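## Task

Carry the red bin, and no other bin, over the benches to the bench edge where three of the arms are mounted. Place the hook next to that bin, lying flat on the bench, with its handle sticking out past that same edge. All other objects must finish on the same thing they sit on now. Nothing counts as done if it only stays put because a robot holds it. Finish by opening the grippers and moving the arms away.

## Robot and tools

Robots: four identical i2rt Big YAM arms named arm1, arm2, arm3 and arm4. Each has six revolute joints, a two-finger gripper and a wrist camera (arm1_cam_wrist to arm4_cam_wrist). Two fixed room cameras, room_a and room_b, watch the scene. Reach is roughly 1.0 m from the joint1 axis. With joints 1 and 6 at zero and the hand level and pointing ahead, the wrist camera rides on top of the hand looking toward the fingertips. Loose objects may occasionally get a small shove from outside.

Frames: one shared scene frame, origin on the floor, +z upward. The hand point is midway between the fingertips; its z axis runs along the fingers and the fingers open and close along its y axis. Each arm's hand pose is computed from that arm's actual foot placement, which is never printed.

execute_actions: argument actions is a list holding exactly one action or none (empty list = just report state and pictures). An action is an object keyed by arm name; under each arm put joints, an object of absolute joint targets (not offsets) by name. All named motions start at once and may finish at different moments. Joint names, units, allowed range and the tolerance used to judge arrival:
- joint1_rad: -2.879 to 2.879 rad, ±0.045. Rotates the whole arm about its foot; positive is counter-clockwise seen from above; 0 unfolds the arm toward the direction its foot faces.
- joint2_rad: 0 to 3.141, ±0.14. Shoulder; 0 has the upper arm roughly level pointing back, increasing lifts it up then forward.
- joint3_rad: 0 to 3.019, ±0.09. Elbow; 0 folds the forearm onto the upper arm, increasing opens it.
- joint4_rad: -1.692 to 1.57, ±0.055. Hand pitch; positive tilts fingers up.
- joint5_rad: -1.57 to 1.57, ±0.03. Sideways hand swing; positive goes to the arm's right.
- joint6_rad: -2.094 to 2.094, ±0.035. Hand roll; positive is clockwise viewed from behind the hand.
- gripper_m: 0 to 0.093 metres, ±0.003, the fingertip gap. Grip force tops out near 50 to 62 N per pad, lower on some units.
Optional cameras: a list of camera names, or "all"; omitted or null gives all, [] gives none. Unknown names, keys or out-of-range numbers cause the whole call to be rejected with no motion. Joints move at different speeds, so the hand may sweep a wide path between postures. Example: {"actions":[{"arm2":{"joints":{"joint1_rad":0.3,"gripper_m":0.05}}}],"cameras":["room_a"]}.

An omitted joint or arm is not frozen: it may keep driving toward an earlier target. Between calls (and while you compose a reply) every arm holds its last command.

wait: seconds from 0 to 10; commands nothing and returns the same report as an empty action.
zoom_image: camera plus region [x0, y0, x1, y1] in pixels of that camera's latest full picture, top-left origin, at most 504 by 504. Wrist images are 616x616 fisheye; room images are 672x504.
read_manual: section "licences" only; returns licence text, moves nothing.
finished_scene: scene number (1 or 2); irreversible, reports success and opens the next scene's task. Replying without any tool call ends all remaining scenes.

Reading results: each call returns every arm's state (joint_positions, joint torques, hand pose) and the requested pictures, whose order is given by the pictures line. joint_status tells how each commanded joint ended: done; off_target (stopped short, may still push); contact_stop or time_out (target dropped, holds where it stopped, though a timed-out joint can keep a nearby target and go on pushing); not_followed (a self- and inter-arm collision check withheld the arm's targets, usually with a cause line; the arm may retry them on later actions, while a gripper target in that action still runs). on_its_own lists what the call did not command; its held at value is a target, not the current position. To relieve a pushing joint, command it to its reported position. Tiny target changes may not move a joint. Torque readings include offsets, friction and noise, so treat them as rough hints. A joint bearing a load tends to sag.

Heat: sustained effort warms motors. A MOTOR HOT line appears from 85 °C; at 100 °C an OVER-TEMPERATURE FAULT drops that arm and its gripper until cooled, and its unfinished keys read limit_stop_at_motor_heat (resend them). Some heat carries into the next scene.

Avoid: pushing objects off the work area or onto the floor (ends the scene), robots pressing or striking each other (the check ignores fingers, gripper housings and wrist cameras and may act late), prolonged hard pushing against objects or the bench, and dropping or slamming items. Objects touching robots are fine. After a reported stop, later motion calls in that same reply are skipped. Before finishing, open the grippers, move the arms clear, and confirm everything rests on its own.

Each tool is called in YAML: its name, and indented under it one key for each argument.

## Session

execute_actions:
  actions: []

Scene clock: 0.00 s.
Joint torques (N m, as the arm reports them, + toward a larger angle): no reading
Motor temperatures (°C, as the motors report them): arm1=[21 23 23 21 21 21] | arm2=[23 23 21 21 22 21] | arm3=[20 23 22 21 23 23] | arm4=[21 21 22 21 23 23]
arm1.joint_positions: joint1_rad=-0.773 joint2_rad=+0.369 joint3_rad=+1.589 joint4_rad=-1.388 joint5_rad=+0.042 joint6_rad=+0.572 gripper_m=+0.095
arm1.joint_status: not commanded
arm1.hand: x=-0.6487 y=-0.5520 z=+1.4186 quat_wxyz=(-0.532, +0.023, -0.766, -0.360) (m; scene frame)
arm2.joint_positions: joint1_rad=-0.761 joint2_rad=+0.637 joint3_rad=+1.636 joint4_rad=-1.459 joint5_rad=-0.036 joint6_rad=-0.392 gripper_m=+0.095
arm2.joint_status: not commanded
arm2.hand: x=+0.3349 y=-0.4455 z=+1.4115 quat_wxyz=(-0.506, +0.536, -0.656, -0.163) (m; scene frame)
arm3.joint_positions: joint1_rad=+0.238 joint2_rad=+0.330 joint3_rad=+1.647 joint4_rad=-1.417 joint5_rad=+0.102 joint6_rad=+0.696 gripper_m=+0.094
arm3.joint_status: not commanded
arm3.hand: x=+1.2133 y=-0.5796 z=+1.4392 quat_wxyz=(-0.263, +0.348, -0.651, -0.622) (m; scene frame)
arm4.joint_positions: joint1_rad=-0.500 joint2_rad=+0.513 joint3_rad=+1.408 joint4_rad=-1.552 joint5_rad=+0.256 joint6_rad=+0.541 gripper_m=+0.094
arm4.joint_status: not commanded
arm4.hand: x=-0.8517 y=+1.6829 z=+1.2688 quat_wxyz=(-0.228, -0.879, -0.151, +0.392) (m; scene frame)
pictures: arm1_cam_wrist, arm2_cam_wrist, arm3_cam_wrist, arm4_cam_wrist, room_a, room_b
Images, in order (width x height): arm1_cam_wrist 616x616, arm2_cam_wrist 616x616, arm3_cam_wrist 616x616, arm4_cam_wrist 616x616, room_a 672x504, room_b 672x504.

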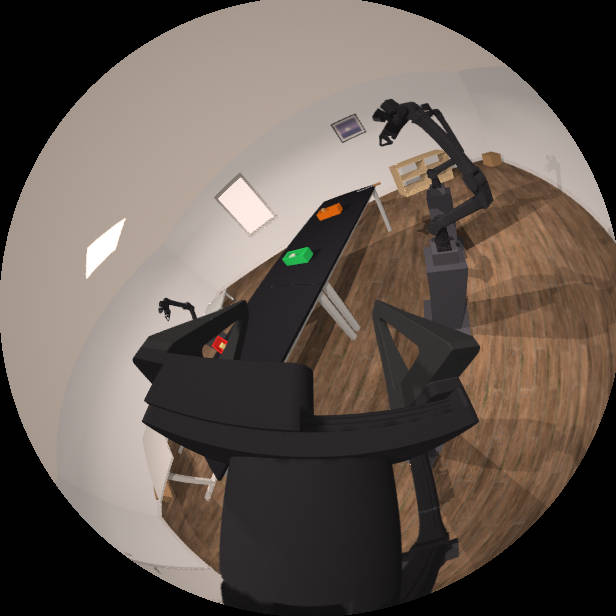

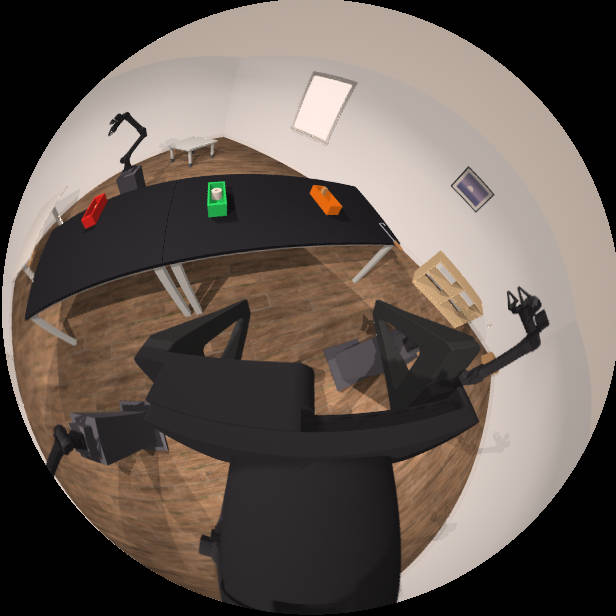

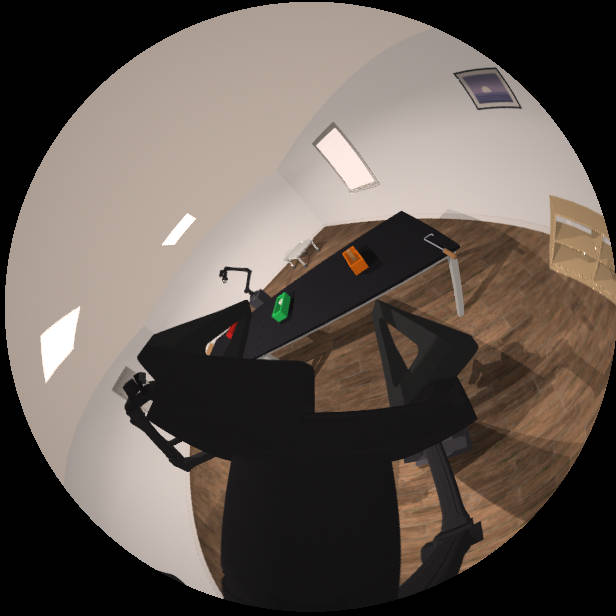

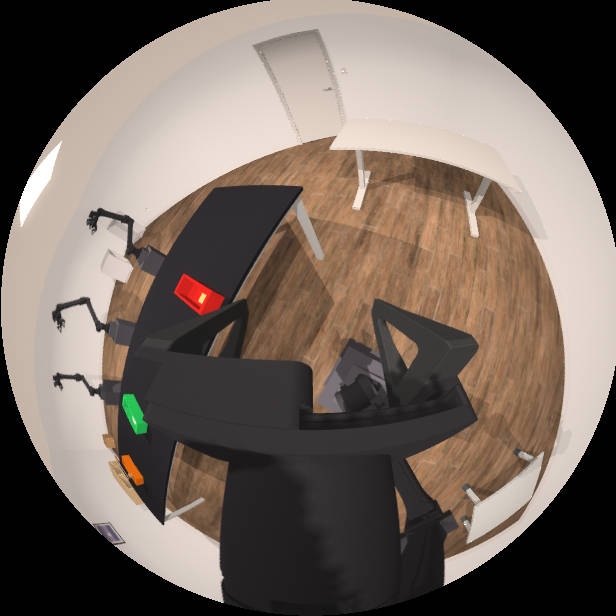

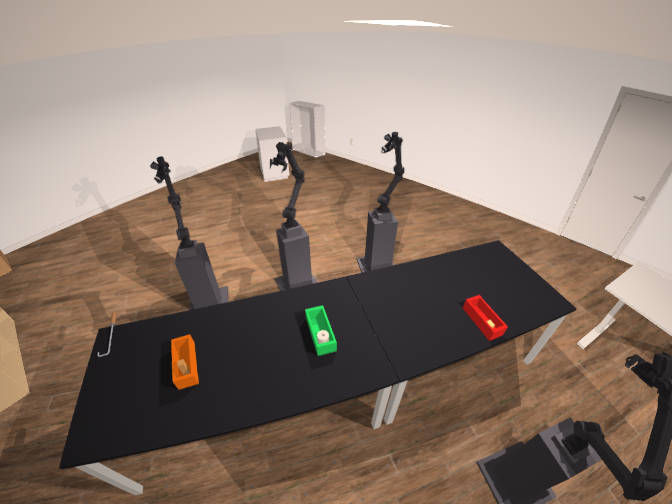

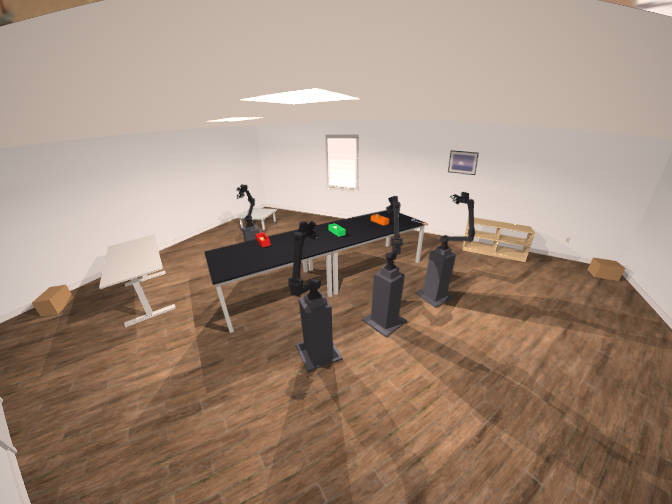

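execute_actions:
  actions:
    - {"arm3":{"joints":{"joint1_rad":-0.75,"joint2_rad":1.5,"joint3_rad":1.2,"joint4_rad":-0.5,"joint5_rad":0,"joint6_rad":0}},"arm4":{"joints":{"joint1_rad":0,"joint2_rad":1.5,"joint3_rad":1.2,"joint4_rad":-0.3,"joint5_rad":0,"joint6_rad":0,"gripper_m":0.0}},"arm1":{"joints":{"joint1_rad":0.13,"joint2_rad":1.5,"joint3_rad":1.2,"joint4_rad":-0.5,"joint5_rad":0,"joint6_rad":0}}}

zoom_image:
  camera: "room_a"
  region: [60,260,260,410]

Scene clock: 15.90 s.
Joint torques (N m, as the arm reports them, + toward a larger angle): arm1=[ -1.3  -11.7   11.37   3.41   0.09   0.  ] | arm2=[-0.6   3.41  7.31  2.29 -0.16  0.01] | arm3=[  1.78 -13.82  11.91   2.37   0.03  -0.12] | arm4=[  0.76 -12.46   8.99   2.1    0.    -0.23]
Motor temperatures (°C, as the motors report them): arm1=[21 23 25 22 21 21] | arm2=[23 23 23 21 22 21] | arm3=[20 23 23 21 23 23] | arm4=[21 21 26 21 23 23]
arm1.joint_positions: joint1_rad=+0.140 joint2_rad=+1.485 joint3_rad=+1.197 joint4_rad=-0.523 joint5_rad=+0.000 joint6_rad=+0.012 gripper_m=+0.095
arm1.joint_status: all done
arm1.hand: x=-0.7140 y=+0.0028 z=+0.9944 quat_wxyz=(-0.255, +0.656, -0.659, -0.265) (m; scene frame)
arm2.joint_positions: joint1_rad=-0.761 joint2_rad=+0.637 joint3_rad=+1.636 joint4_rad=-1.459 joint5_rad=-0.036 joint6_rad=-0.392 gripper_m=+0.095
arm2.joint_status: not commanded
arm2.hand: x=+0.3349 y=-0.4455 z=+1.4115 quat_wxyz=(-0.506, +0.536, -0.656, -0.163) (m; scene frame)
arm3.joint_positions: joint1_rad=-0.760 joint2_rad=+1.490 joint3_rad=+1.194 joint4_rad=-0.513 joint5_rad=-0.001 joint6_rad=+0.009 gripper_m=+0.094
arm3.joint_status: all done
arm3.hand: x=+1.6308 y=-0.1907 z=+1.0077 quat_wxyz=(-0.348, +0.342, -0.861, -0.146) (m; scene frame)
arm4.joint_positions: joint1_rad=+0.004 joint2_rad=+1.491 joint3_rad=+1.210 joint4_rad=-0.319 joint5_rad=+0.001 joint6_rad=+0.016 gripper_m=+0.001
arm4.joint_status: all done
arm4.hand: x=-0.7673 y=+1.1604 z=+1.0138 quat_wxyz=(-0.326, -0.647, -0.601, +0.338) (m; scene frame)
pictures: arm1_cam_wrist, arm2_cam_wrist, arm3_cam_wrist, arm4_cam_wrist, room_a, room_b
Images, in order (width x height): arm1_cam_wrist 616x616, arm2_cam_wrist 616x616, arm3_cam_wrist 616x616, arm4_cam_wrist 616x616, room_a 672x504, room_b 672x504.

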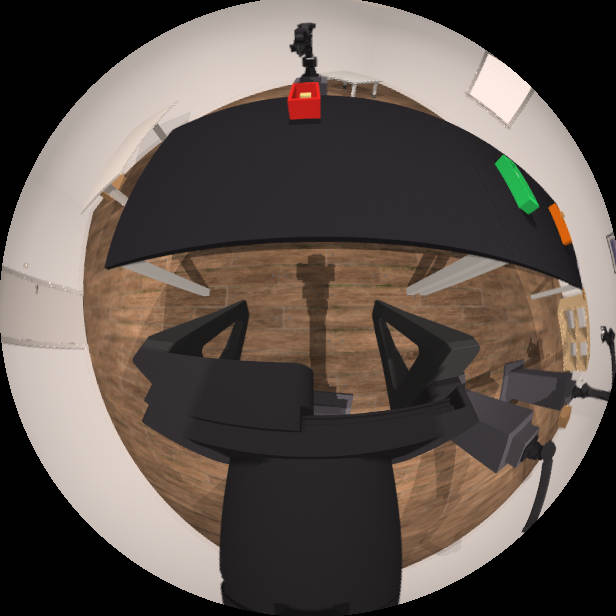

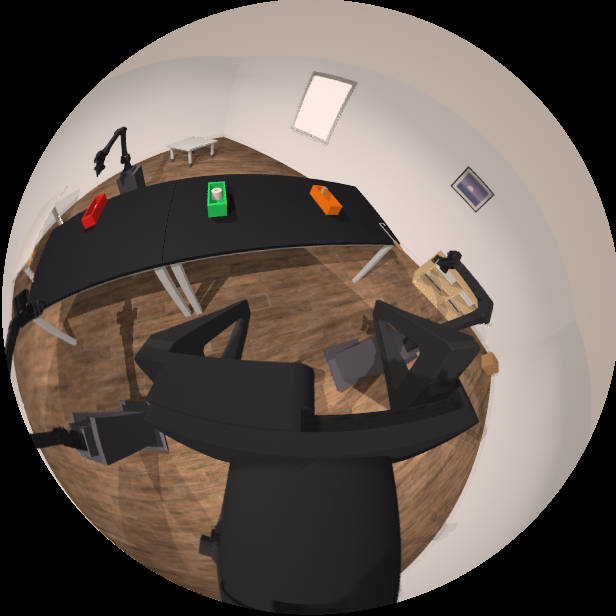

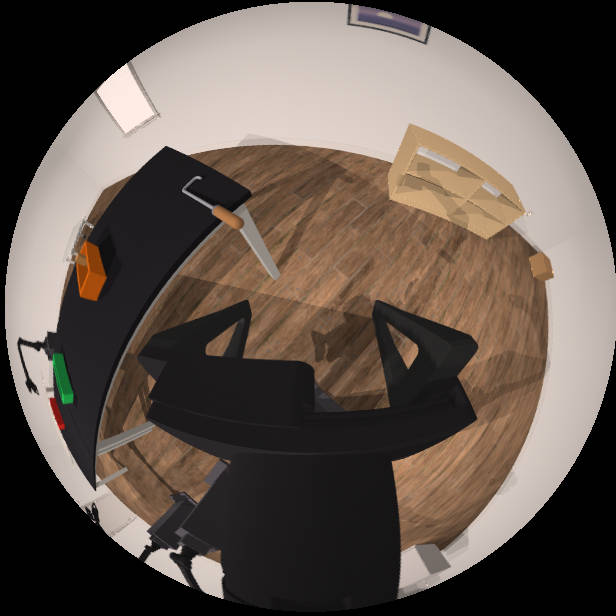

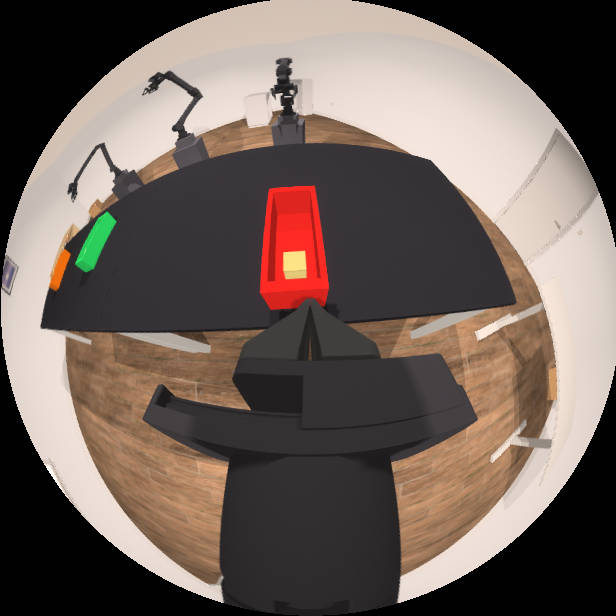

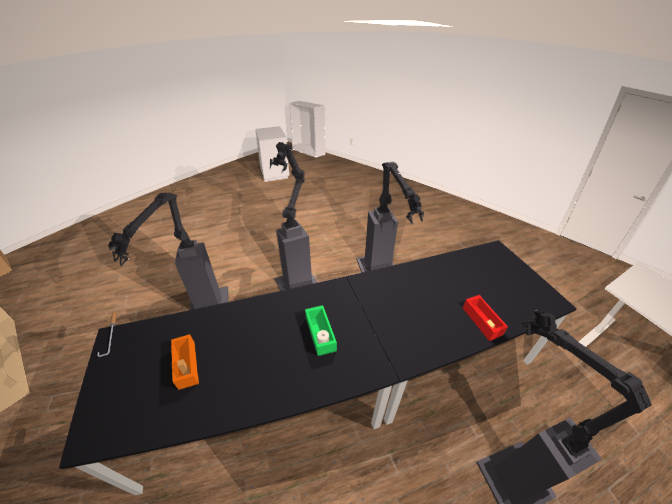

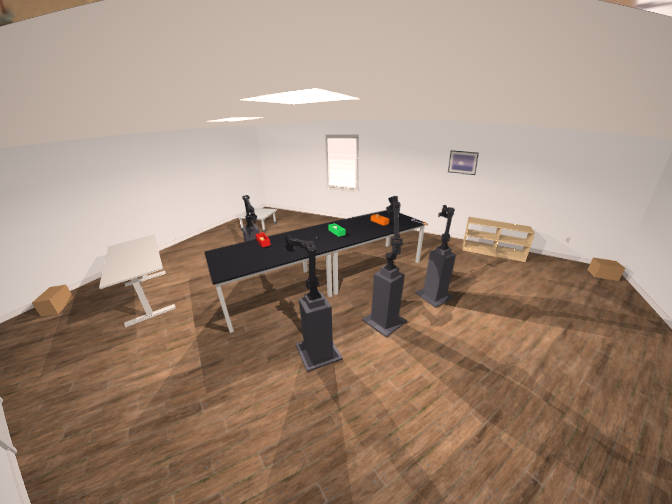

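Region (60, 260, 260, 410) of room_a's 672x504 image, scaled by 2.520, with more detail than that image has; it fills the top 378 rows of this view, and the rest is white.

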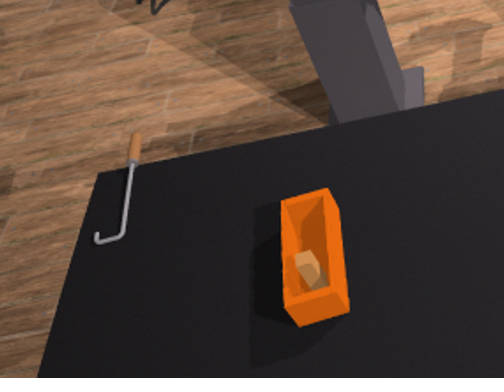

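execute_actions:
  actions:
    - {"arm3":{"joints":{"joint1_rad":-0.773,"joint2_rad":2.2,"joint3_rad":1.4,"joint4_rad":0.96,"joint5_rad":-0.818}},"arm4":{"joints":{"joint1_rad":0.04,"joint3_rad":0.75,"joint4_rad":1.32,"gripper_m":0.07}}}
  cameras: []

execute_actions:
  actions:
    - {"arm3":{"joints":{"joint2_rad":2.49,"joint3_rad":1.534}},"arm4":{"joints":{"joint2_rad":2.07}}}
  cameras: ["arm3_cam_wrist","arm4_cam_wrist","room_a","arm2_cam_wrist"]

Scene clock: 30.43 s.
Joint torques (N m, as the arm reports them, + toward a larger angle): arm1=[ -1.31 -11.68  11.36   3.36   0.09  -0.01] | arm2=[-0.6   3.87  7.36  2.47 -0.17 -0.02] | arm3=[  0.34 -21.91   9.94   2.44  -0.05  -0.12] | arm4=[ 1.07 -9.92  6.93  1.7  -0.02 -0.23]
Motor temperatures (°C, as the motors report them): arm1=[21 24 28 22 21 21] | arm2=[23 23 24 21 22 21] | arm3=[20 24 27 21 23 23] | arm4=[21 22 28 21 23 23]
arm1.joint_positions: joint1_rad=+0.140 joint2_rad=+1.485 joint3_rad=+1.197 joint4_rad=-0.523 joint5_rad=+0.000 joint6_rad=+0.011 gripper_m=+0.095
arm1.joint_status: not commanded
arm1.hand: x=-0.7140 y=+0.0028 z=+0.9944 quat_wxyz=(-0.255, +0.656, -0.659, -0.265) (m; scene frame)
arm2.joint_positions: joint1_rad=-0.761 joint2_rad=+0.637 joint3_rad=+1.636 joint4_rad=-1.459 joint5_rad=-0.036 joint6_rad=-0.392 gripper_m=+0.095
arm2.joint_status: not commanded
arm2.hand: x=+0.3349 y=-0.4455 z=+1.4115 quat_wxyz=(-0.506, +0.536, -0.656, -0.163) (m; scene frame)
arm3.joint_positions: joint1_rad=-0.764 joint2_rad=+2.190 joint3_rad=+1.386 joint4_rad=+0.947 joint5_rad=-0.815 joint6_rad=+0.008 gripper_m=+0.094
arm3.joint_status: all done
arm3.hand: x=+1.6607 y=+0.0080 z=+0.9382 quat_wxyz=(-0.550, +0.498, -0.444, -0.503) (m; scene frame)
arm4.joint_positions: joint1_rad=+0.041 joint2_rad=+1.491 joint3_rad=+0.757 joint4_rad=+1.302 joint5_rad=+0.001 joint6_rad=+0.015 gripper_m=+0.070
arm4.joint_status: all done
arm4.hand: x=-0.7432 y=+1.2390 z=+1.1349 quat_wxyz=(-0.620, -0.345, -0.331, +0.622) (m; scene frame)
pictures: none
No camera images: the call's "cameras" was empty. Leave "cameras" out to get every camera's image.

Scene clock: 31.80 s.
Joint torques (N m, as the arm reports them, + toward a larger angle): arm1=[ -1.31 -11.69  11.38   3.35   0.09  -0.01] | arm2=[-0.83  3.4   7.29  2.43 -0.16  0.03] | arm3=[  0.36 -24.55   9.09   2.22  -0.05  -0.12] | arm4=[  1.08 -13.39   3.31   1.79  -0.01  -0.23]
Motor temperatures (°C, as the motors report them): arm1=[21 24 28 22 21 21] | arm2=[23 23 24 21 22 21] | arm3=[20 25 27 21 23 23] | arm4=[21 23 28 21 23 23]
arm1.joint_positions: joint1_rad=+0.140 joint2_rad=+1.485 joint3_rad=+1.197 joint4_rad=-0.523 joint5_rad=+0.000 joint6_rad=+0.011 gripper_m=+0.095
arm1.joint_status: not commanded
arm1.hand: x=-0.7140 y=+0.0028 z=+0.9944 quat_wxyz=(-0.255, +0.656, -0.659, -0.265) (m; scene frame)
arm2.joint_positions: joint1_rad=-0.761 joint2_rad=+0.637 joint3_rad=+1.636 joint4_rad=-1.459 joint5_rad=-0.036 joint6_rad=-0.392 gripper_m=+0.095
arm2.joint_status: not commanded
arm2.hand: x=+0.3349 y=-0.4455 z=+1.4115 quat_wxyz=(-0.506, +0.536, -0.656, -0.163) (m; scene frame)
arm3.joint_positions: joint1_rad=-0.764 joint2_rad=+2.490 joint3_rad=+1.517 joint4_rad=+0.954 joint5_rad=-0.816 joint6_rad=+0.008 gripper_m=+0.094
arm3.joint_status: all done
arm3.hand: x=+1.6750 y=+0.0231 z=+0.7730 quat_wxyz=(-0.494, +0.498, -0.502, -0.506) (m; scene frame)
arm4.joint_positions: joint1_rad=+0.041 joint2_rad=+2.065 joint3_rad=+0.757 joint4_rad=+1.312 joint5_rad=+0.001 joint6_rad=+0.015 gripper_m=+0.070
arm4.joint_status: all done
arm4.hand: x=-0.7433 y=+1.1809 z=+0.8091 quat_wxyz=(-0.502, -0.507, -0.488, +0.503) (m; scene frame)
pictures: arm2_cam_wrist, arm3_cam_wrist, arm4_cam_wrist, room_a
Images, in order (width x height): arm2_cam_wrist 616x616, arm3_cam_wrist 616x616, arm4_cam_wrist 616x616, room_a 672x504.

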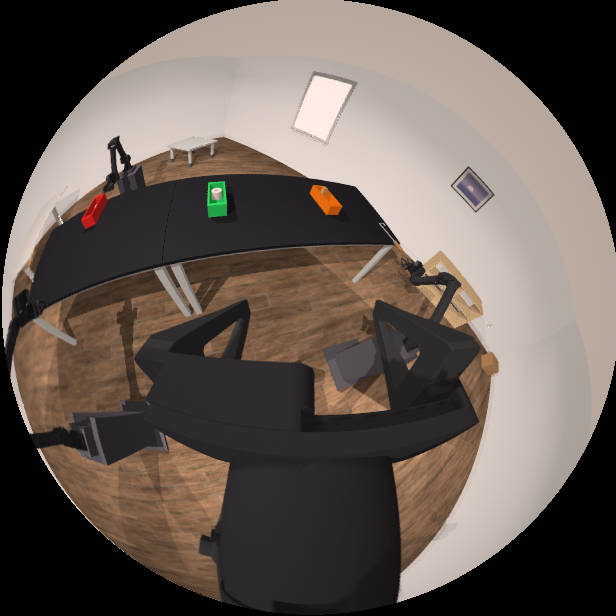

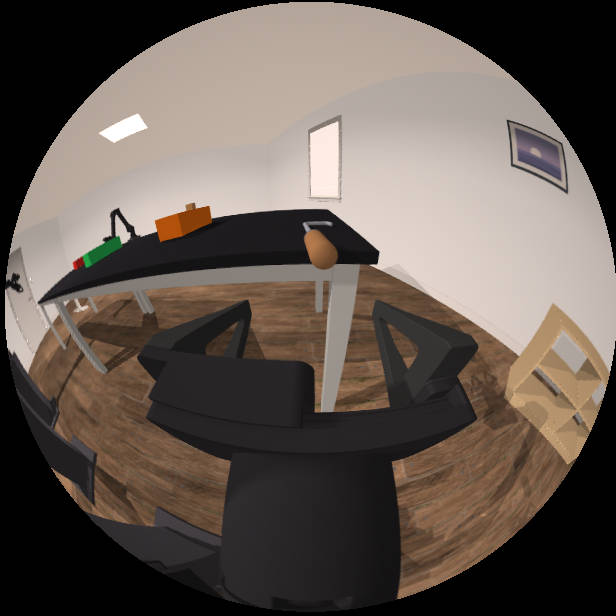

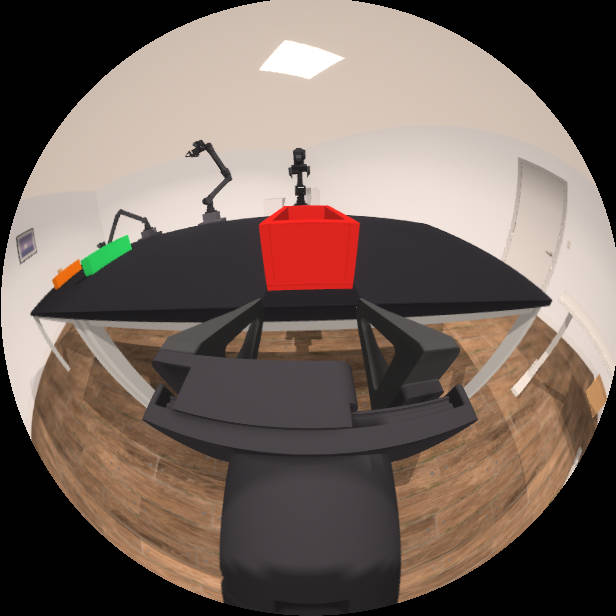

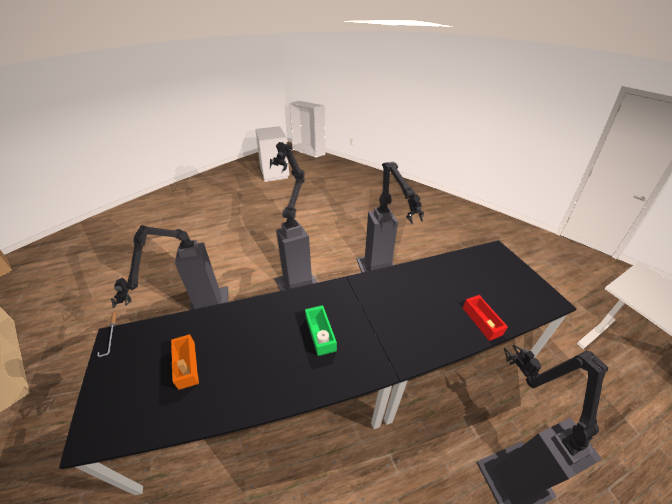

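execute_actions:
  actions:
    - {"arm3":{"joints":{"joint1_rad":-0.68,"joint2_rad":2.655,"joint3_rad":1.9,"joint4_rad":0.775,"joint5_rad":-0.76}},"arm4":{"joints":{"joint2_rad":2.223,"joint3_rad":1.2,"joint4_rad":1.03}}}
  cameras: ["arm3_cam_wrist","arm4_cam_wrist","arm2_cam_wrist"]

zoom_image:
  camera: "arm2_cam_wrist"
  region: [350,200,470,300]

Scene clock: 43.93 s.
Joint torques (N m, as the arm reports them, + toward a larger angle): arm1=[ -1.3  -11.69  11.37   3.35   0.09  -0.01] | arm2=[-0.22  3.28  7.15  2.32 -0.14  0.01] | arm3=[  0.06 -26.58  12.06   1.76   0.11  -0.12] | arm4=[  1.8  -15.47  12.58   0.27   0.72  -0.23]
Motor temperatures (°C, as the motors report them): arm1=[21 24 29 22 21 21] | arm2=[23 23 24 21 22 21] | arm3=[20 27 27 21 23 23] | arm4=[21 24 30 21 24 23]
arm1.joint_positions: joint1_rad=+0.140 joint2_rad=+1.485 joint3_rad=+1.197 joint4_rad=-0.523 joint5_rad=+0.000 joint6_rad=+0.011 gripper_m=+0.095
arm1.joint_status: not commanded
arm1.hand: x=-0.7140 y=+0.0028 z=+0.9944 quat_wxyz=(-0.255, +0.656, -0.659, -0.265) (m; scene frame)
arm2.joint_positions: joint1_rad=-0.761 joint2_rad=+0.637 joint3_rad=+1.636 joint4_rad=-1.459 joint5_rad=-0.036 joint6_rad=-0.392 gripper_m=+0.095
arm2.joint_status: not commanded
arm2.hand: x=+0.3349 y=-0.4455 z=+1.4115 quat_wxyz=(-0.506, +0.536, -0.656, -0.163) (m; scene frame)
arm3.joint_positions: joint1_rad=-0.672 joint2_rad=+2.647 joint3_rad=+1.864 joint4_rad=+0.779 joint5_rad=-0.762 joint6_rad=+0.008 gripper_m=+0.094
arm3.joint_status: all done
arm3.hand: x=+1.6770 y=+0.1242 z=+0.7681 quat_wxyz=(-0.489, +0.508, -0.487, -0.515) (m; scene frame)
arm4.joint_positions: joint1_rad=+0.033 joint2_rad=+2.212 joint3_rad=+0.985 joint4_rad=+1.061 joint5_rad=-0.015 joint6_rad=+0.015 gripper_m=+0.070
arm4.joint_status: joint3_rad time_out (moved +0.228 of +0.443); the others done
arm4.on_its_own: joint3_rad reads +0.985 and still pushes toward +1.098 since a time_out (your +1.200 is given up)
arm4.hand: x=-0.7466 y=+1.1128 z=+0.7394 quat_wxyz=(-0.461, -0.546, -0.529, +0.456) (m; scene frame)
pictures: arm2_cam_wrist, arm3_cam_wrist, arm4_cam_wrist
Images, in order (width x height): arm2_cam_wrist 616x616, arm3_cam_wrist 616x616, arm4_cam_wrist 616x616.

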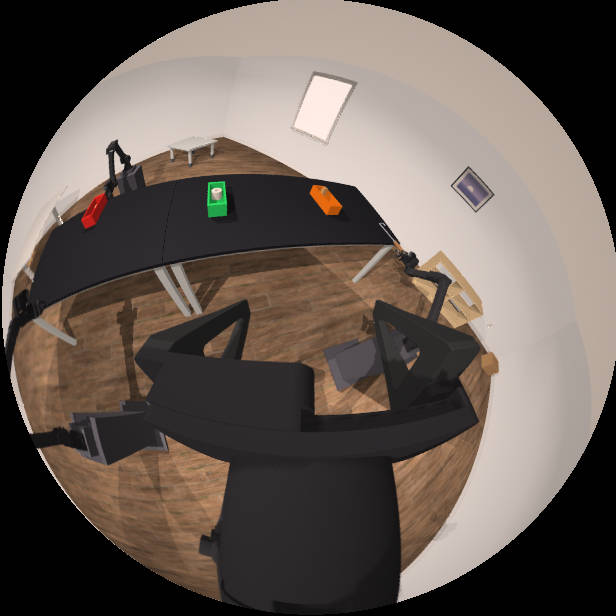

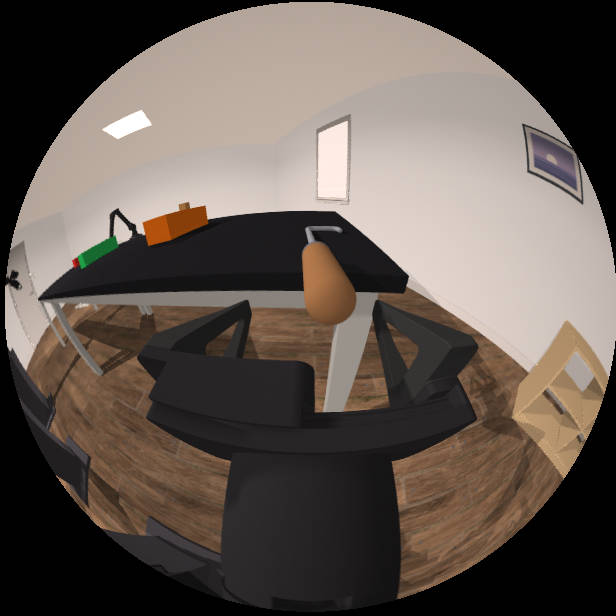

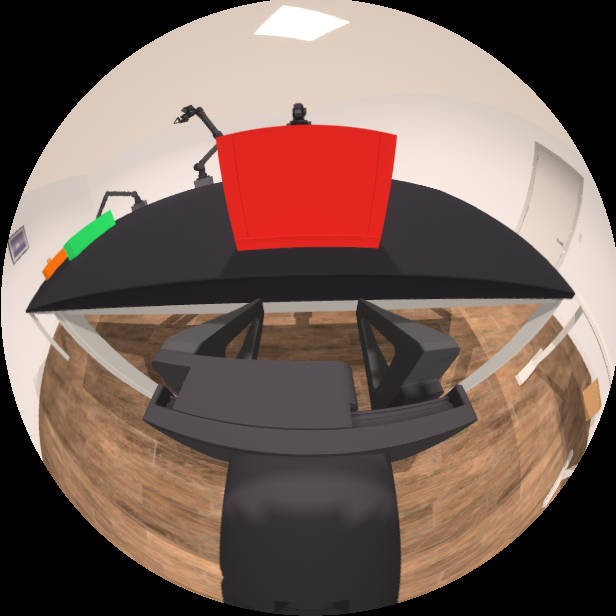

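Region (350, 200, 470, 300) of arm2_cam_wrist's 616x616 image, scaled by 4.200, with more detail than that image has.

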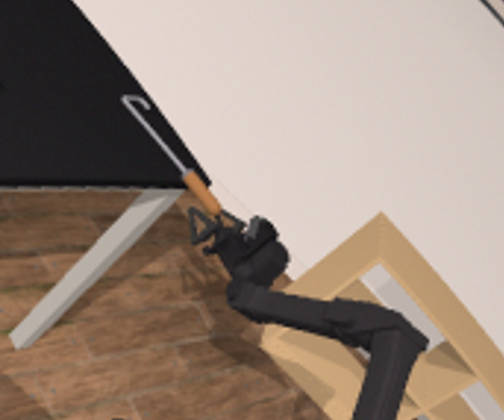

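execute_actions:
  actions:
    - {"arm3":{"joints":{"joint1_rad":-0.665,"joint2_rad":2.715,"joint3_rad":2.07,"joint4_rad":0.663,"joint5_rad":-0.78}},"arm4":{"joints":{"joint2_rad":2.062,"joint3_rad":0.872,"joint4_rad":1.19}}}
  cameras: []

execute_actions:
  actions:
    - {"arm4":{"joints":{"joint2_rad":2.12,"joint3_rad":1.03,"joint4_rad":1.10}}}
  cameras: ["arm3_cam_wrist","arm4_cam_wrist"]

Scene clock: 52.53 s.
Joint torques (N m, as the arm reports them, + toward a larger angle): arm1=[ -1.3  -11.65  11.37   3.35   0.09  -0.01] | arm2=[-0.73  3.42  7.18  2.39 -0.16 -0.02] | arm3=[  1.55 -27.01  13.27   1.68  -0.09  -0.1 ] | arm4=[  1.69 -13.43   4.05   1.91   0.15  -0.19]
Motor temperatures (°C, as the motors report them): arm1=[21 25 29 22 21 21] | arm2=[23 23 24 21 22 21] | arm3=[20 28 28 21 23 23] | arm4=[21 24 33 21 24 23]
arm1.joint_positions: joint1_rad=+0.140 joint2_rad=+1.485 joint3_rad=+1.197 joint4_rad=-0.523 joint5_rad=+0.000 joint6_rad=+0.011 gripper_m=+0.095
arm1.joint_status: not commanded
arm1.hand: x=-0.7140 y=+0.0028 z=+0.9944 quat_wxyz=(-0.255, +0.656, -0.659, -0.265) (m; scene frame)
arm2.joint_positions: joint1_rad=-0.761 joint2_rad=+0.637 joint3_rad=+1.636 joint4_rad=-1.459 joint5_rad=-0.036 joint6_rad=-0.392 gripper_m=+0.095
arm2.joint_status: not commanded
arm2.hand: x=+0.3349 y=-0.4455 z=+1.4115 quat_wxyz=(-0.506, +0.536, -0.656, -0.163) (m; scene frame)
arm3.joint_positions: joint1_rad=-0.672 joint2_rad=+2.693 joint3_rad=+2.029 joint4_rad=+0.670 joint5_rad=-0.778 joint6_rad=+0.008 gripper_m=+0.094
arm3.joint_status: all done
arm3.hand: x=+1.6973 y=+0.1503 z=+0.7875 quat_wxyz=(-0.489, +0.512, -0.479, -0.519) (m; scene frame)
arm4.joint_positions: joint1_rad=+0.034 joint2_rad=+2.038 joint3_rad=+0.885 joint4_rad=+1.179 joint5_rad=-0.002 joint6_rad=+0.010 gripper_m=+0.070
arm4.joint_status: all done
arm4.hand: x=-0.7481 y=+1.1339 z=+0.8410 quat_wxyz=(-0.505, -0.501, -0.483, +0.511) (m; scene frame)
pictures: none
No camera images: the call's "cameras" was empty. Leave "cameras" out to get every camera's image.

Scene clock: 53.40 s.
Joint torques (N m, as the arm reports them, + toward a larger angle): arm1=[ -1.31 -11.68  11.36   3.35   0.09  -0.01] | arm2=[-0.47  3.3   7.35  2.4  -0.17  0.  ] | arm3=[  1.53 -26.94  13.35   1.6   -0.07  -0.13] | arm4=[  1.74 -15.01   7.64   1.     0.15  -0.18]
Motor temperatures (°C, as the motors report them): arm1=[21 25 30 22 21 21] | arm2=[23 23 24 21 22 21] | arm3=[20 28 28 21 23 23] | arm4=[21 25 33 21 24 23]
arm1.joint_positions: joint1_rad=+0.140 joint2_rad=+1.485 joint3_rad=+1.197 joint4_rad=-0.523 joint5_rad=+0.000 joint6_rad=+0.011 gripper_m=+0.095
arm1.joint_status: not commanded
arm1.hand: x=-0.7140 y=+0.0028 z=+0.9944 quat_wxyz=(-0.255, +0.656, -0.659, -0.265) (m; scene frame)
arm2.joint_positions: joint1_rad=-0.761 joint2_rad=+0.637 joint3_rad=+1.636 joint4_rad=-1.459 joint5_rad=-0.036 joint6_rad=-0.392 gripper_m=+0.095
arm2.joint_status: not commanded
arm2.hand: x=+0.3349 y=-0.4455 z=+1.4115 quat_wxyz=(-0.506, +0.536, -0.656, -0.163) (m; scene frame)
arm3.joint_positions: joint1_rad=-0.672 joint2_rad=+2.693 joint3_rad=+2.029 joint4_rad=+0.670 joint5_rad=-0.778 joint6_rad=+0.008 gripper_m=+0.094
arm3.joint_status: not commanded
arm3.hand: x=+1.6973 y=+0.1503 z=+0.7875 quat_wxyz=(-0.489, +0.512, -0.479, -0.519) (m; scene frame)
arm4.joint_positions: joint1_rad=+0.034 joint2_rad=+2.104 joint3_rad=+0.999 joint4_rad=+1.112 joint5_rad=-0.002 joint6_rad=+0.010 gripper_m=+0.070
arm4.joint_status: all done
arm4.hand: x=-0.7490 y=+1.0974 z=+0.8280 quat_wxyz=(-0.501, -0.506, -0.488, +0.506) (m; scene frame)
pictures: arm3_cam_wrist, arm4_cam_wrist
Images, in order (width x height): arm3_cam_wrist 616x616, arm4_cam_wrist 616x616.

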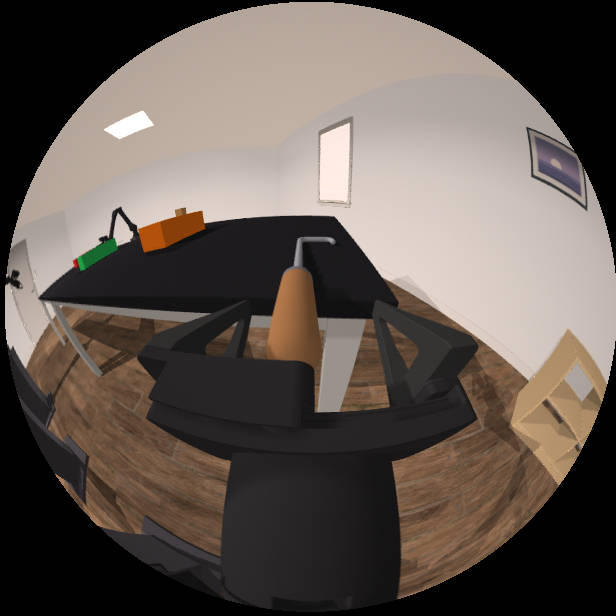

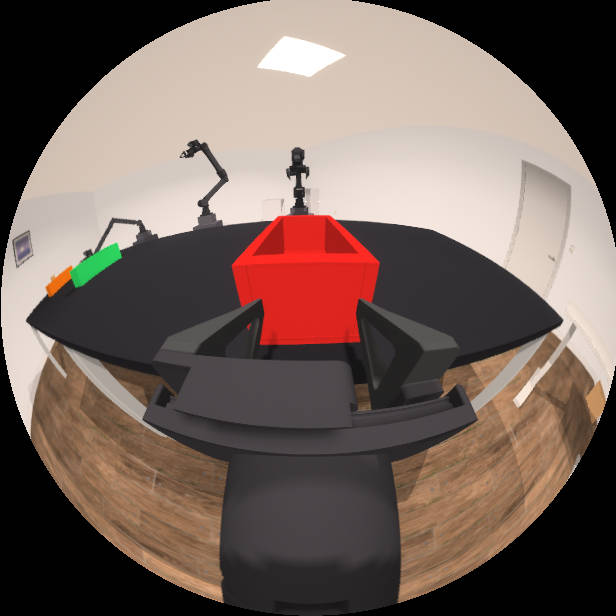

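execute_actions:
  actions:
    - {"arm3":{"joints":{"joint1_rad":-0.645,"joint2_rad":2.73,"joint5_rad":-0.76}},"arm4":{"joints":{"joint2_rad":2.22,"joint3_rad":1.22,"joint4_rad":1.03}}}
  cameras: ["arm3_cam_wrist"]

execute_actions:
  actions:
    - {"arm4":{"joints":{"joint2_rad":2.31,"joint3_rad":1.42,"joint4_rad":0.92}}}
  cameras: ["arm4_cam_wrist"]

Scene clock: 59.07 s.
Joint torques (N m, as the arm reports them, + toward a larger angle): arm1=[ -1.33 -11.71  11.37   3.36   0.09  -0.01] | arm2=[-0.03  3.95  7.29  2.43 -0.15  0.02] | arm3=[  0.96 -25.8   13.29   1.55   0.14  -0.13] | arm4=[  1.64 -16.6    9.05   1.03   0.13  -0.18]
Motor temperatures (°C, as the motors report them): arm1=[21 25 30 22 21 21] | arm2=[23 23 24 21 22 21] | arm3=[20 29 29 21 23 23] | arm4=[21 25 31 21 24 23]
arm1.joint_positions: joint1_rad=+0.140 joint2_rad=+1.485 joint3_rad=+1.197 joint4_rad=-0.523 joint5_rad=+0.000 joint6_rad=+0.011 gripper_m=+0.095
arm1.joint_status: not commanded
arm1.hand: x=-0.7140 y=+0.0028 z=+0.9944 quat_wxyz=(-0.255, +0.656, -0.659, -0.265) (m; scene frame)
arm2.joint_positions: joint1_rad=-0.761 joint2_rad=+0.637 joint3_rad=+1.636 joint4_rad=-1.459 joint5_rad=-0.036 joint6_rad=-0.392 gripper_m=+0.095
arm2.joint_status: not commanded
arm2.hand: x=+0.3349 y=-0.4455 z=+1.4115 quat_wxyz=(-0.506, +0.536, -0.656, -0.163) (m; scene frame)
arm3.joint_positions: joint1_rad=-0.650 joint2_rad=+2.694 joint3_rad=+2.029 joint4_rad=+0.670 joint5_rad=-0.763 joint6_rad=+0.008 gripper_m=+0.094
arm3.joint_status: all done
arm3.hand: x=+1.6833 y=+0.1610 z=+0.7866 quat_wxyz=(-0.487, +0.513, -0.478, -0.521) (m; scene frame)
arm4.joint_positions: joint1_rad=+0.034 joint2_rad=+2.199 joint3_rad=+1.177 joint4_rad=+1.041 joint5_rad=-0.002 joint6_rad=+0.010 gripper_m=+0.070
arm4.joint_status: all done
arm4.hand: x=-0.7501 y=+1.0432 z=+0.8220 quat_wxyz=(-0.504, -0.502, -0.485, +0.509) (m; scene frame)
pictures: arm3_cam_wrist
Images, in order (width x height): arm3_cam_wrist 616x616.

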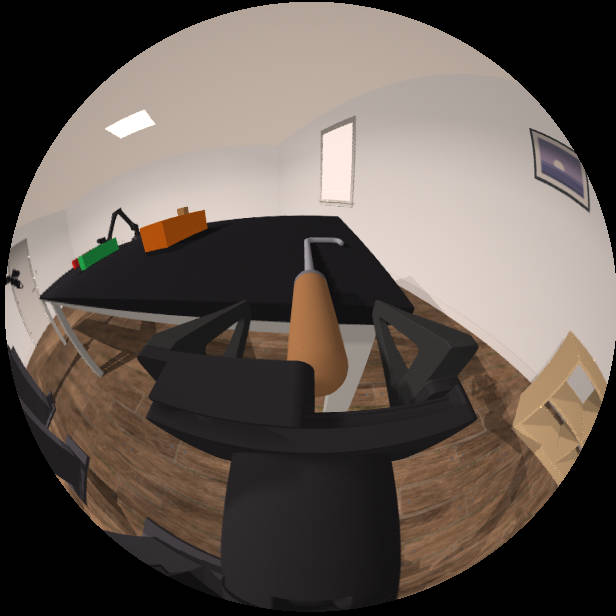

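Scene clock: 59.97 s.
Joint torques (N m, as the arm reports them, + toward a larger angle): arm1=[ -1.31 -11.68  11.37   3.35   0.09  -0.01] | arm2=[-0.48  3.66  7.23  2.44 -0.14 -0.01] | arm3=[  1.2  -25.81  13.28   1.63   0.12  -0.1 ] | arm4=[  1.73 -18.12  10.19   1.01   0.13  -0.18]
Motor temperatures (°C, as the motors report them): arm1=[21 25 30 22 21 21] | arm2=[23 23 24 21 22 21] | arm3=[20 29 29 21 23 23] | arm4=[21 25 32 21 24 23]
arm1.joint_positions: joint1_rad=+0.140 joint2_rad=+1.485 joint3_rad=+1.197 joint4_rad=-0.523 joint5_rad=+0.000 joint6_rad=+0.011 gripper_m=+0.095
arm1.joint_status: not commanded
arm1.hand: x=-0.7140 y=+0.0028 z=+0.9944 quat_wxyz=(-0.255, +0.656, -0.659, -0.265) (m; scene frame)
arm2.joint_positions: joint1_rad=-0.761 joint2_rad=+0.637 joint3_rad=+1.636 joint4_rad=-1.459 joint5_rad=-0.036 joint6_rad=-0.392 gripper_m=+0.095
arm2.joint_status: not commanded
arm2.hand: x=+0.3349 y=-0.4455 z=+1.4115 quat_wxyz=(-0.506, +0.536, -0.656, -0.163) (m; scene frame)
arm3.joint_positions: joint1_rad=-0.650 joint2_rad=+2.694 joint3_rad=+2.029 joint4_rad=+0.670 joint5_rad=-0.763 joint6_rad=+0.008 gripper_m=+0.094
arm3.joint_status: not commanded
arm3.hand: x=+1.6833 y=+0.1610 z=+0.7866 quat_wxyz=(-0.487, +0.513, -0.478, -0.521) (m; scene frame)
arm4.joint_positions: joint1_rad=+0.034 joint2_rad=+2.286 joint3_rad=+1.372 joint4_rad=+0.932 joint5_rad=-0.002 joint6_rad=+0.010 gripper_m=+0.070
arm4.joint_status: all done
arm4.hand: x=-0.7515 y=+0.9871 z=+0.8200 quat_wxyz=(-0.503, -0.503, -0.485, +0.508) (m; scene frame)
pictures: arm4_cam_wrist
Images, in order (width x height): arm4_cam_wrist 616x616.

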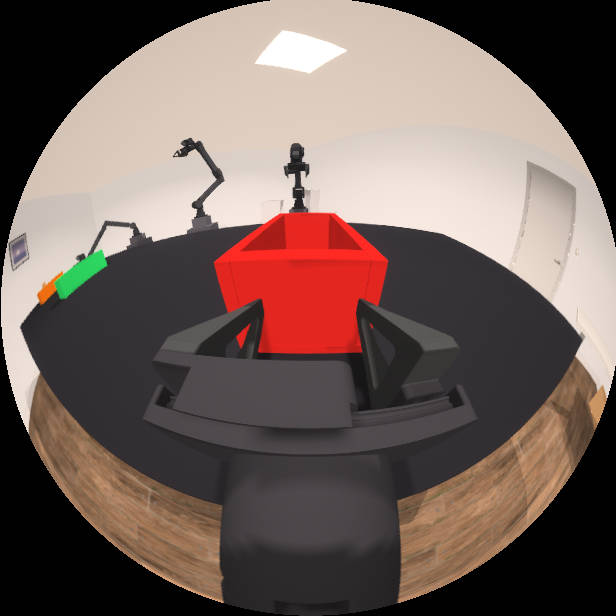

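Lower via joint4.

execute_actions:
  actions:
    - {"arm3":{"joints":{"joint4_rad":0.60,"joint6_rad":0.05}},"arm4":{"joints":{"joint2_rad":2.42,"joint3_rad":1.66,"joint4_rad":0.78}}}
  cameras: []

execute_actions:
  actions:
    - {"arm3":{"joints":{"gripper_m":0.0}},"arm4":{"joints":{"joint2_rad":2.535,"joint3_rad":1.9,"joint4_rad":0.65}}}
  cameras: []

execute_actions:
  actions:
    - {"arm4":{"joints":{"joint2_rad":2.65,"joint3_rad":2.14,"joint4_rad":0.53}}}
  cameras: ["arm3_cam_wrist","room_a"]

Scene clock: 69.77 s.
Joint torques (N m, as the arm reports them, + toward a larger angle): arm1=[ -1.33 -11.67  11.36   3.35   0.09  -0.01] | arm2=[-0.71  3.63  7.25  2.36 -0.15  0.01] | arm3=[  1.38 -26.03  13.38   1.68   0.1    0.09] | arm4=[  1.72 -19.5   11.28   0.99   0.13  -0.18]
Motor temperatures (°C, as the motors report them): arm1=[21 25 30 22 21 21] | arm2=[23 23 25 21 22 21] | arm3=[20 29 30 21 23 23] | arm4=[21 26 33 21 24 23]
arm1.joint_positions: joint1_rad=+0.140 joint2_rad=+1.485 joint3_rad=+1.197 joint4_rad=-0.523 joint5_rad=+0.000 joint6_rad=+0.011 gripper_m=+0.095
arm1.joint_status: not commanded
arm1.hand: x=-0.7140 y=+0.0028 z=+0.9944 quat_wxyz=(-0.255, +0.656, -0.659, -0.265) (m; scene frame)
arm2.joint_positions: joint1_rad=-0.761 joint2_rad=+0.637 joint3_rad=+1.636 joint4_rad=-1.459 joint5_rad=-0.036 joint6_rad=-0.392 gripper_m=+0.095
arm2.joint_status: not commanded
arm2.hand: x=+0.3349 y=-0.4455 z=+1.4115 quat_wxyz=(-0.506, +0.536, -0.656, -0.163) (m; scene frame)
arm3.joint_positions: joint1_rad=-0.650 joint2_rad=+2.696 joint3_rad=+2.029 joint4_rad=+0.608 joint5_rad=-0.763 joint6_rad=+0.041 gripper_m=+0.094
arm3.joint_status: all done
arm3.hand: x=+1.6829 y=+0.1606 z=+0.7723 quat_wxyz=(-0.455, +0.506, -0.509, -0.527) (m; scene frame)
arm4.joint_positions: joint1_rad=+0.034 joint2_rad=+2.395 joint3_rad=+1.608 joint4_rad=+0.793 joint5_rad=-0.002 joint6_rad=+0.009 gripper_m=+0.070
arm4.joint_status: all done
arm4.hand: x=-0.7531 y=+0.9261 z=+0.8159 quat_wxyz=(-0.500, -0.506, -0.488, +0.506) (m; scene frame)
pictures: none
No camera images: the call's "cameras" was empty. Leave "cameras" out to get every camera's image.

Scene clock: 70.77 s.
Joint torques (N m, as the arm reports them, + toward a larger angle): arm1=[ -1.35 -11.66  11.36   3.36   0.09  -0.01] | arm2=[-0.47  3.54  7.27  2.51 -0.15  0.01] | arm3=[  1.6  -26.1   13.25   1.81   0.05   0.04] | arm4=[  1.72 -20.86  12.46   0.97   0.13  -0.18]
Motor temperatures (°C, as the motors report them): arm1=[21 25 30 22 21 21] | arm2=[23 23 25 21 22 21] | arm3=[20 29 30 21 23 23] | arm4=[21 26 33 21 24 23]
arm1.joint_positions: joint1_rad=+0.140 joint2_rad=+1.485 joint3_rad=+1.197 joint4_rad=-0.523 joint5_rad=+0.000 joint6_rad=+0.011 gripper_m=+0.095
arm1.joint_status: not commanded
arm1.hand: x=-0.7140 y=+0.0028 z=+0.9944 quat_wxyz=(-0.255, +0.656, -0.659, -0.265) (m; scene frame)
arm2.joint_positions: joint1_rad=-0.761 joint2_rad=+0.637 joint3_rad=+1.636 joint4_rad=-1.459 joint5_rad=-0.036 joint6_rad=-0.392 gripper_m=+0.095
arm2.joint_status: not commanded
arm2.hand: x=+0.3349 y=-0.4455 z=+1.4115 quat_wxyz=(-0.506, +0.536, -0.656, -0.163) (m; scene frame)
arm3.joint_positions: joint1_rad=-0.650 joint2_rad=+2.697 joint3_rad=+2.029 joint4_rad=+0.607 joint5_rad=-0.762 joint6_rad=+0.042 gripper_m=+0.031
arm3.joint_status: gripper_m off_target (ended at +0.031, target +0.000)
arm3.hand: x=+1.6832 y=+0.1607 z=+0.7718 quat_wxyz=(-0.455, +0.506, -0.510, -0.526) (m; scene frame)
arm4.joint_positions: joint1_rad=+0.034 joint2_rad=+2.501 joint3_rad=+1.842 joint4_rad=+0.663 joint5_rad=-0.002 joint6_rad=+0.009 gripper_m=+0.070
arm4.joint_status: all done
arm4.hand: x=-0.7545 y=+0.8737 z=+0.8164 quat_wxyz=(-0.500, -0.506, -0.489, +0.505) (m; scene frame)
pictures: none
No camera images: the call's "cameras" was empty. Leave "cameras" out to get every camera's image.

Scene clock: 71.80 s.
Joint torques (N m, as the arm reports them, + toward a larger angle): arm1=[ -1.32 -11.67  11.37   3.36   0.09  -0.01] | arm2=[-0.54  3.55  7.21  2.38 -0.17 -0.02] | arm3=[  1.57 -25.91  13.26   1.69   0.05   0.06] | arm4=[  1.74 -21.86  13.43   0.99   0.13  -0.18]
Motor temperatures (°C, as the motors report them): arm1=[21 25 30 22 21 21] | arm2=[23 23 25 21 22 21] | arm3=[20 29 31 21 23 23] | arm4=[21 27 34 21 24 23]
arm1.joint_positions: joint1_rad=+0.140 joint2_rad=+1.485 joint3_rad=+1.197 joint4_rad=-0.523 joint5_rad=+0.000 joint6_rad=+0.011 gripper_m=+0.095
arm1.joint_status: not commanded
arm1.hand: x=-0.7140 y=+0.0028 z=+0.9944 quat_wxyz=(-0.255, +0.656, -0.659, -0.265) (m; scene frame)
arm2.joint_positions: joint1_rad=-0.761 joint2_rad=+0.637 joint3_rad=+1.636 joint4_rad=-1.459 joint5_rad=-0.036 joint6_rad=-0.392 gripper_m=+0.095
arm2.joint_status: not commanded
arm2.hand: x=+0.3349 y=-0.4455 z=+1.4115 quat_wxyz=(-0.506, +0.536, -0.656, -0.163) (m; scene frame)
arm3.joint_positions: joint1_rad=-0.650 joint2_rad=+2.697 joint3_rad=+2.029 joint4_rad=+0.607 joint5_rad=-0.762 joint6_rad=+0.042 gripper_m=+0.031
arm3.joint_status: not commanded
arm3.hand: x=+1.6832 y=+0.1607 z=+0.7718 quat_wxyz=(-0.455, +0.506, -0.510, -0.526) (m; scene frame)
arm4.joint_positions: joint1_rad=+0.034 joint2_rad=+2.613 joint3_rad=+2.078 joint4_rad=+0.543 joint5_rad=-0.002 joint6_rad=+0.009 gripper_m=+0.070
arm4.joint_status: all done
arm4.hand: x=-0.7556 y=+0.8302 z=+0.8170 quat_wxyz=(-0.501, -0.505, -0.488, +0.506) (m; scene frame)
pictures: arm3_cam_wrist, room_a
Images, in order (width x height): arm3_cam_wrist 616x616, room_a 672x504.

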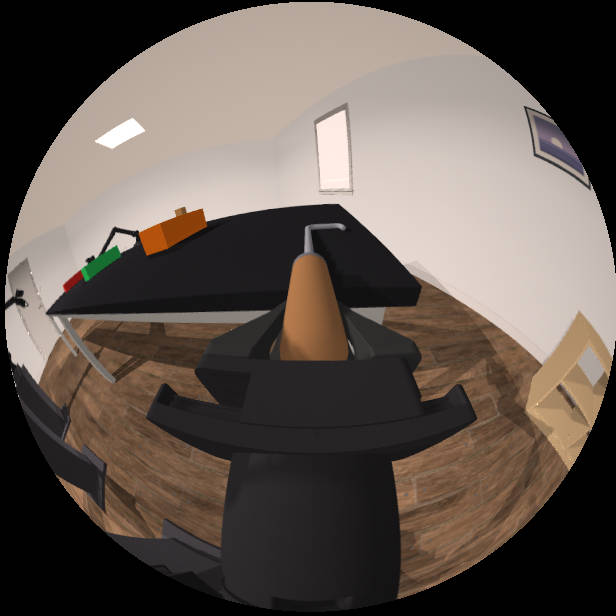

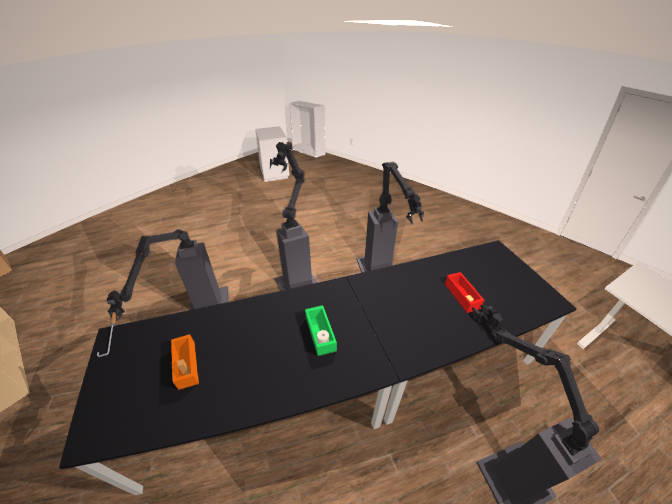

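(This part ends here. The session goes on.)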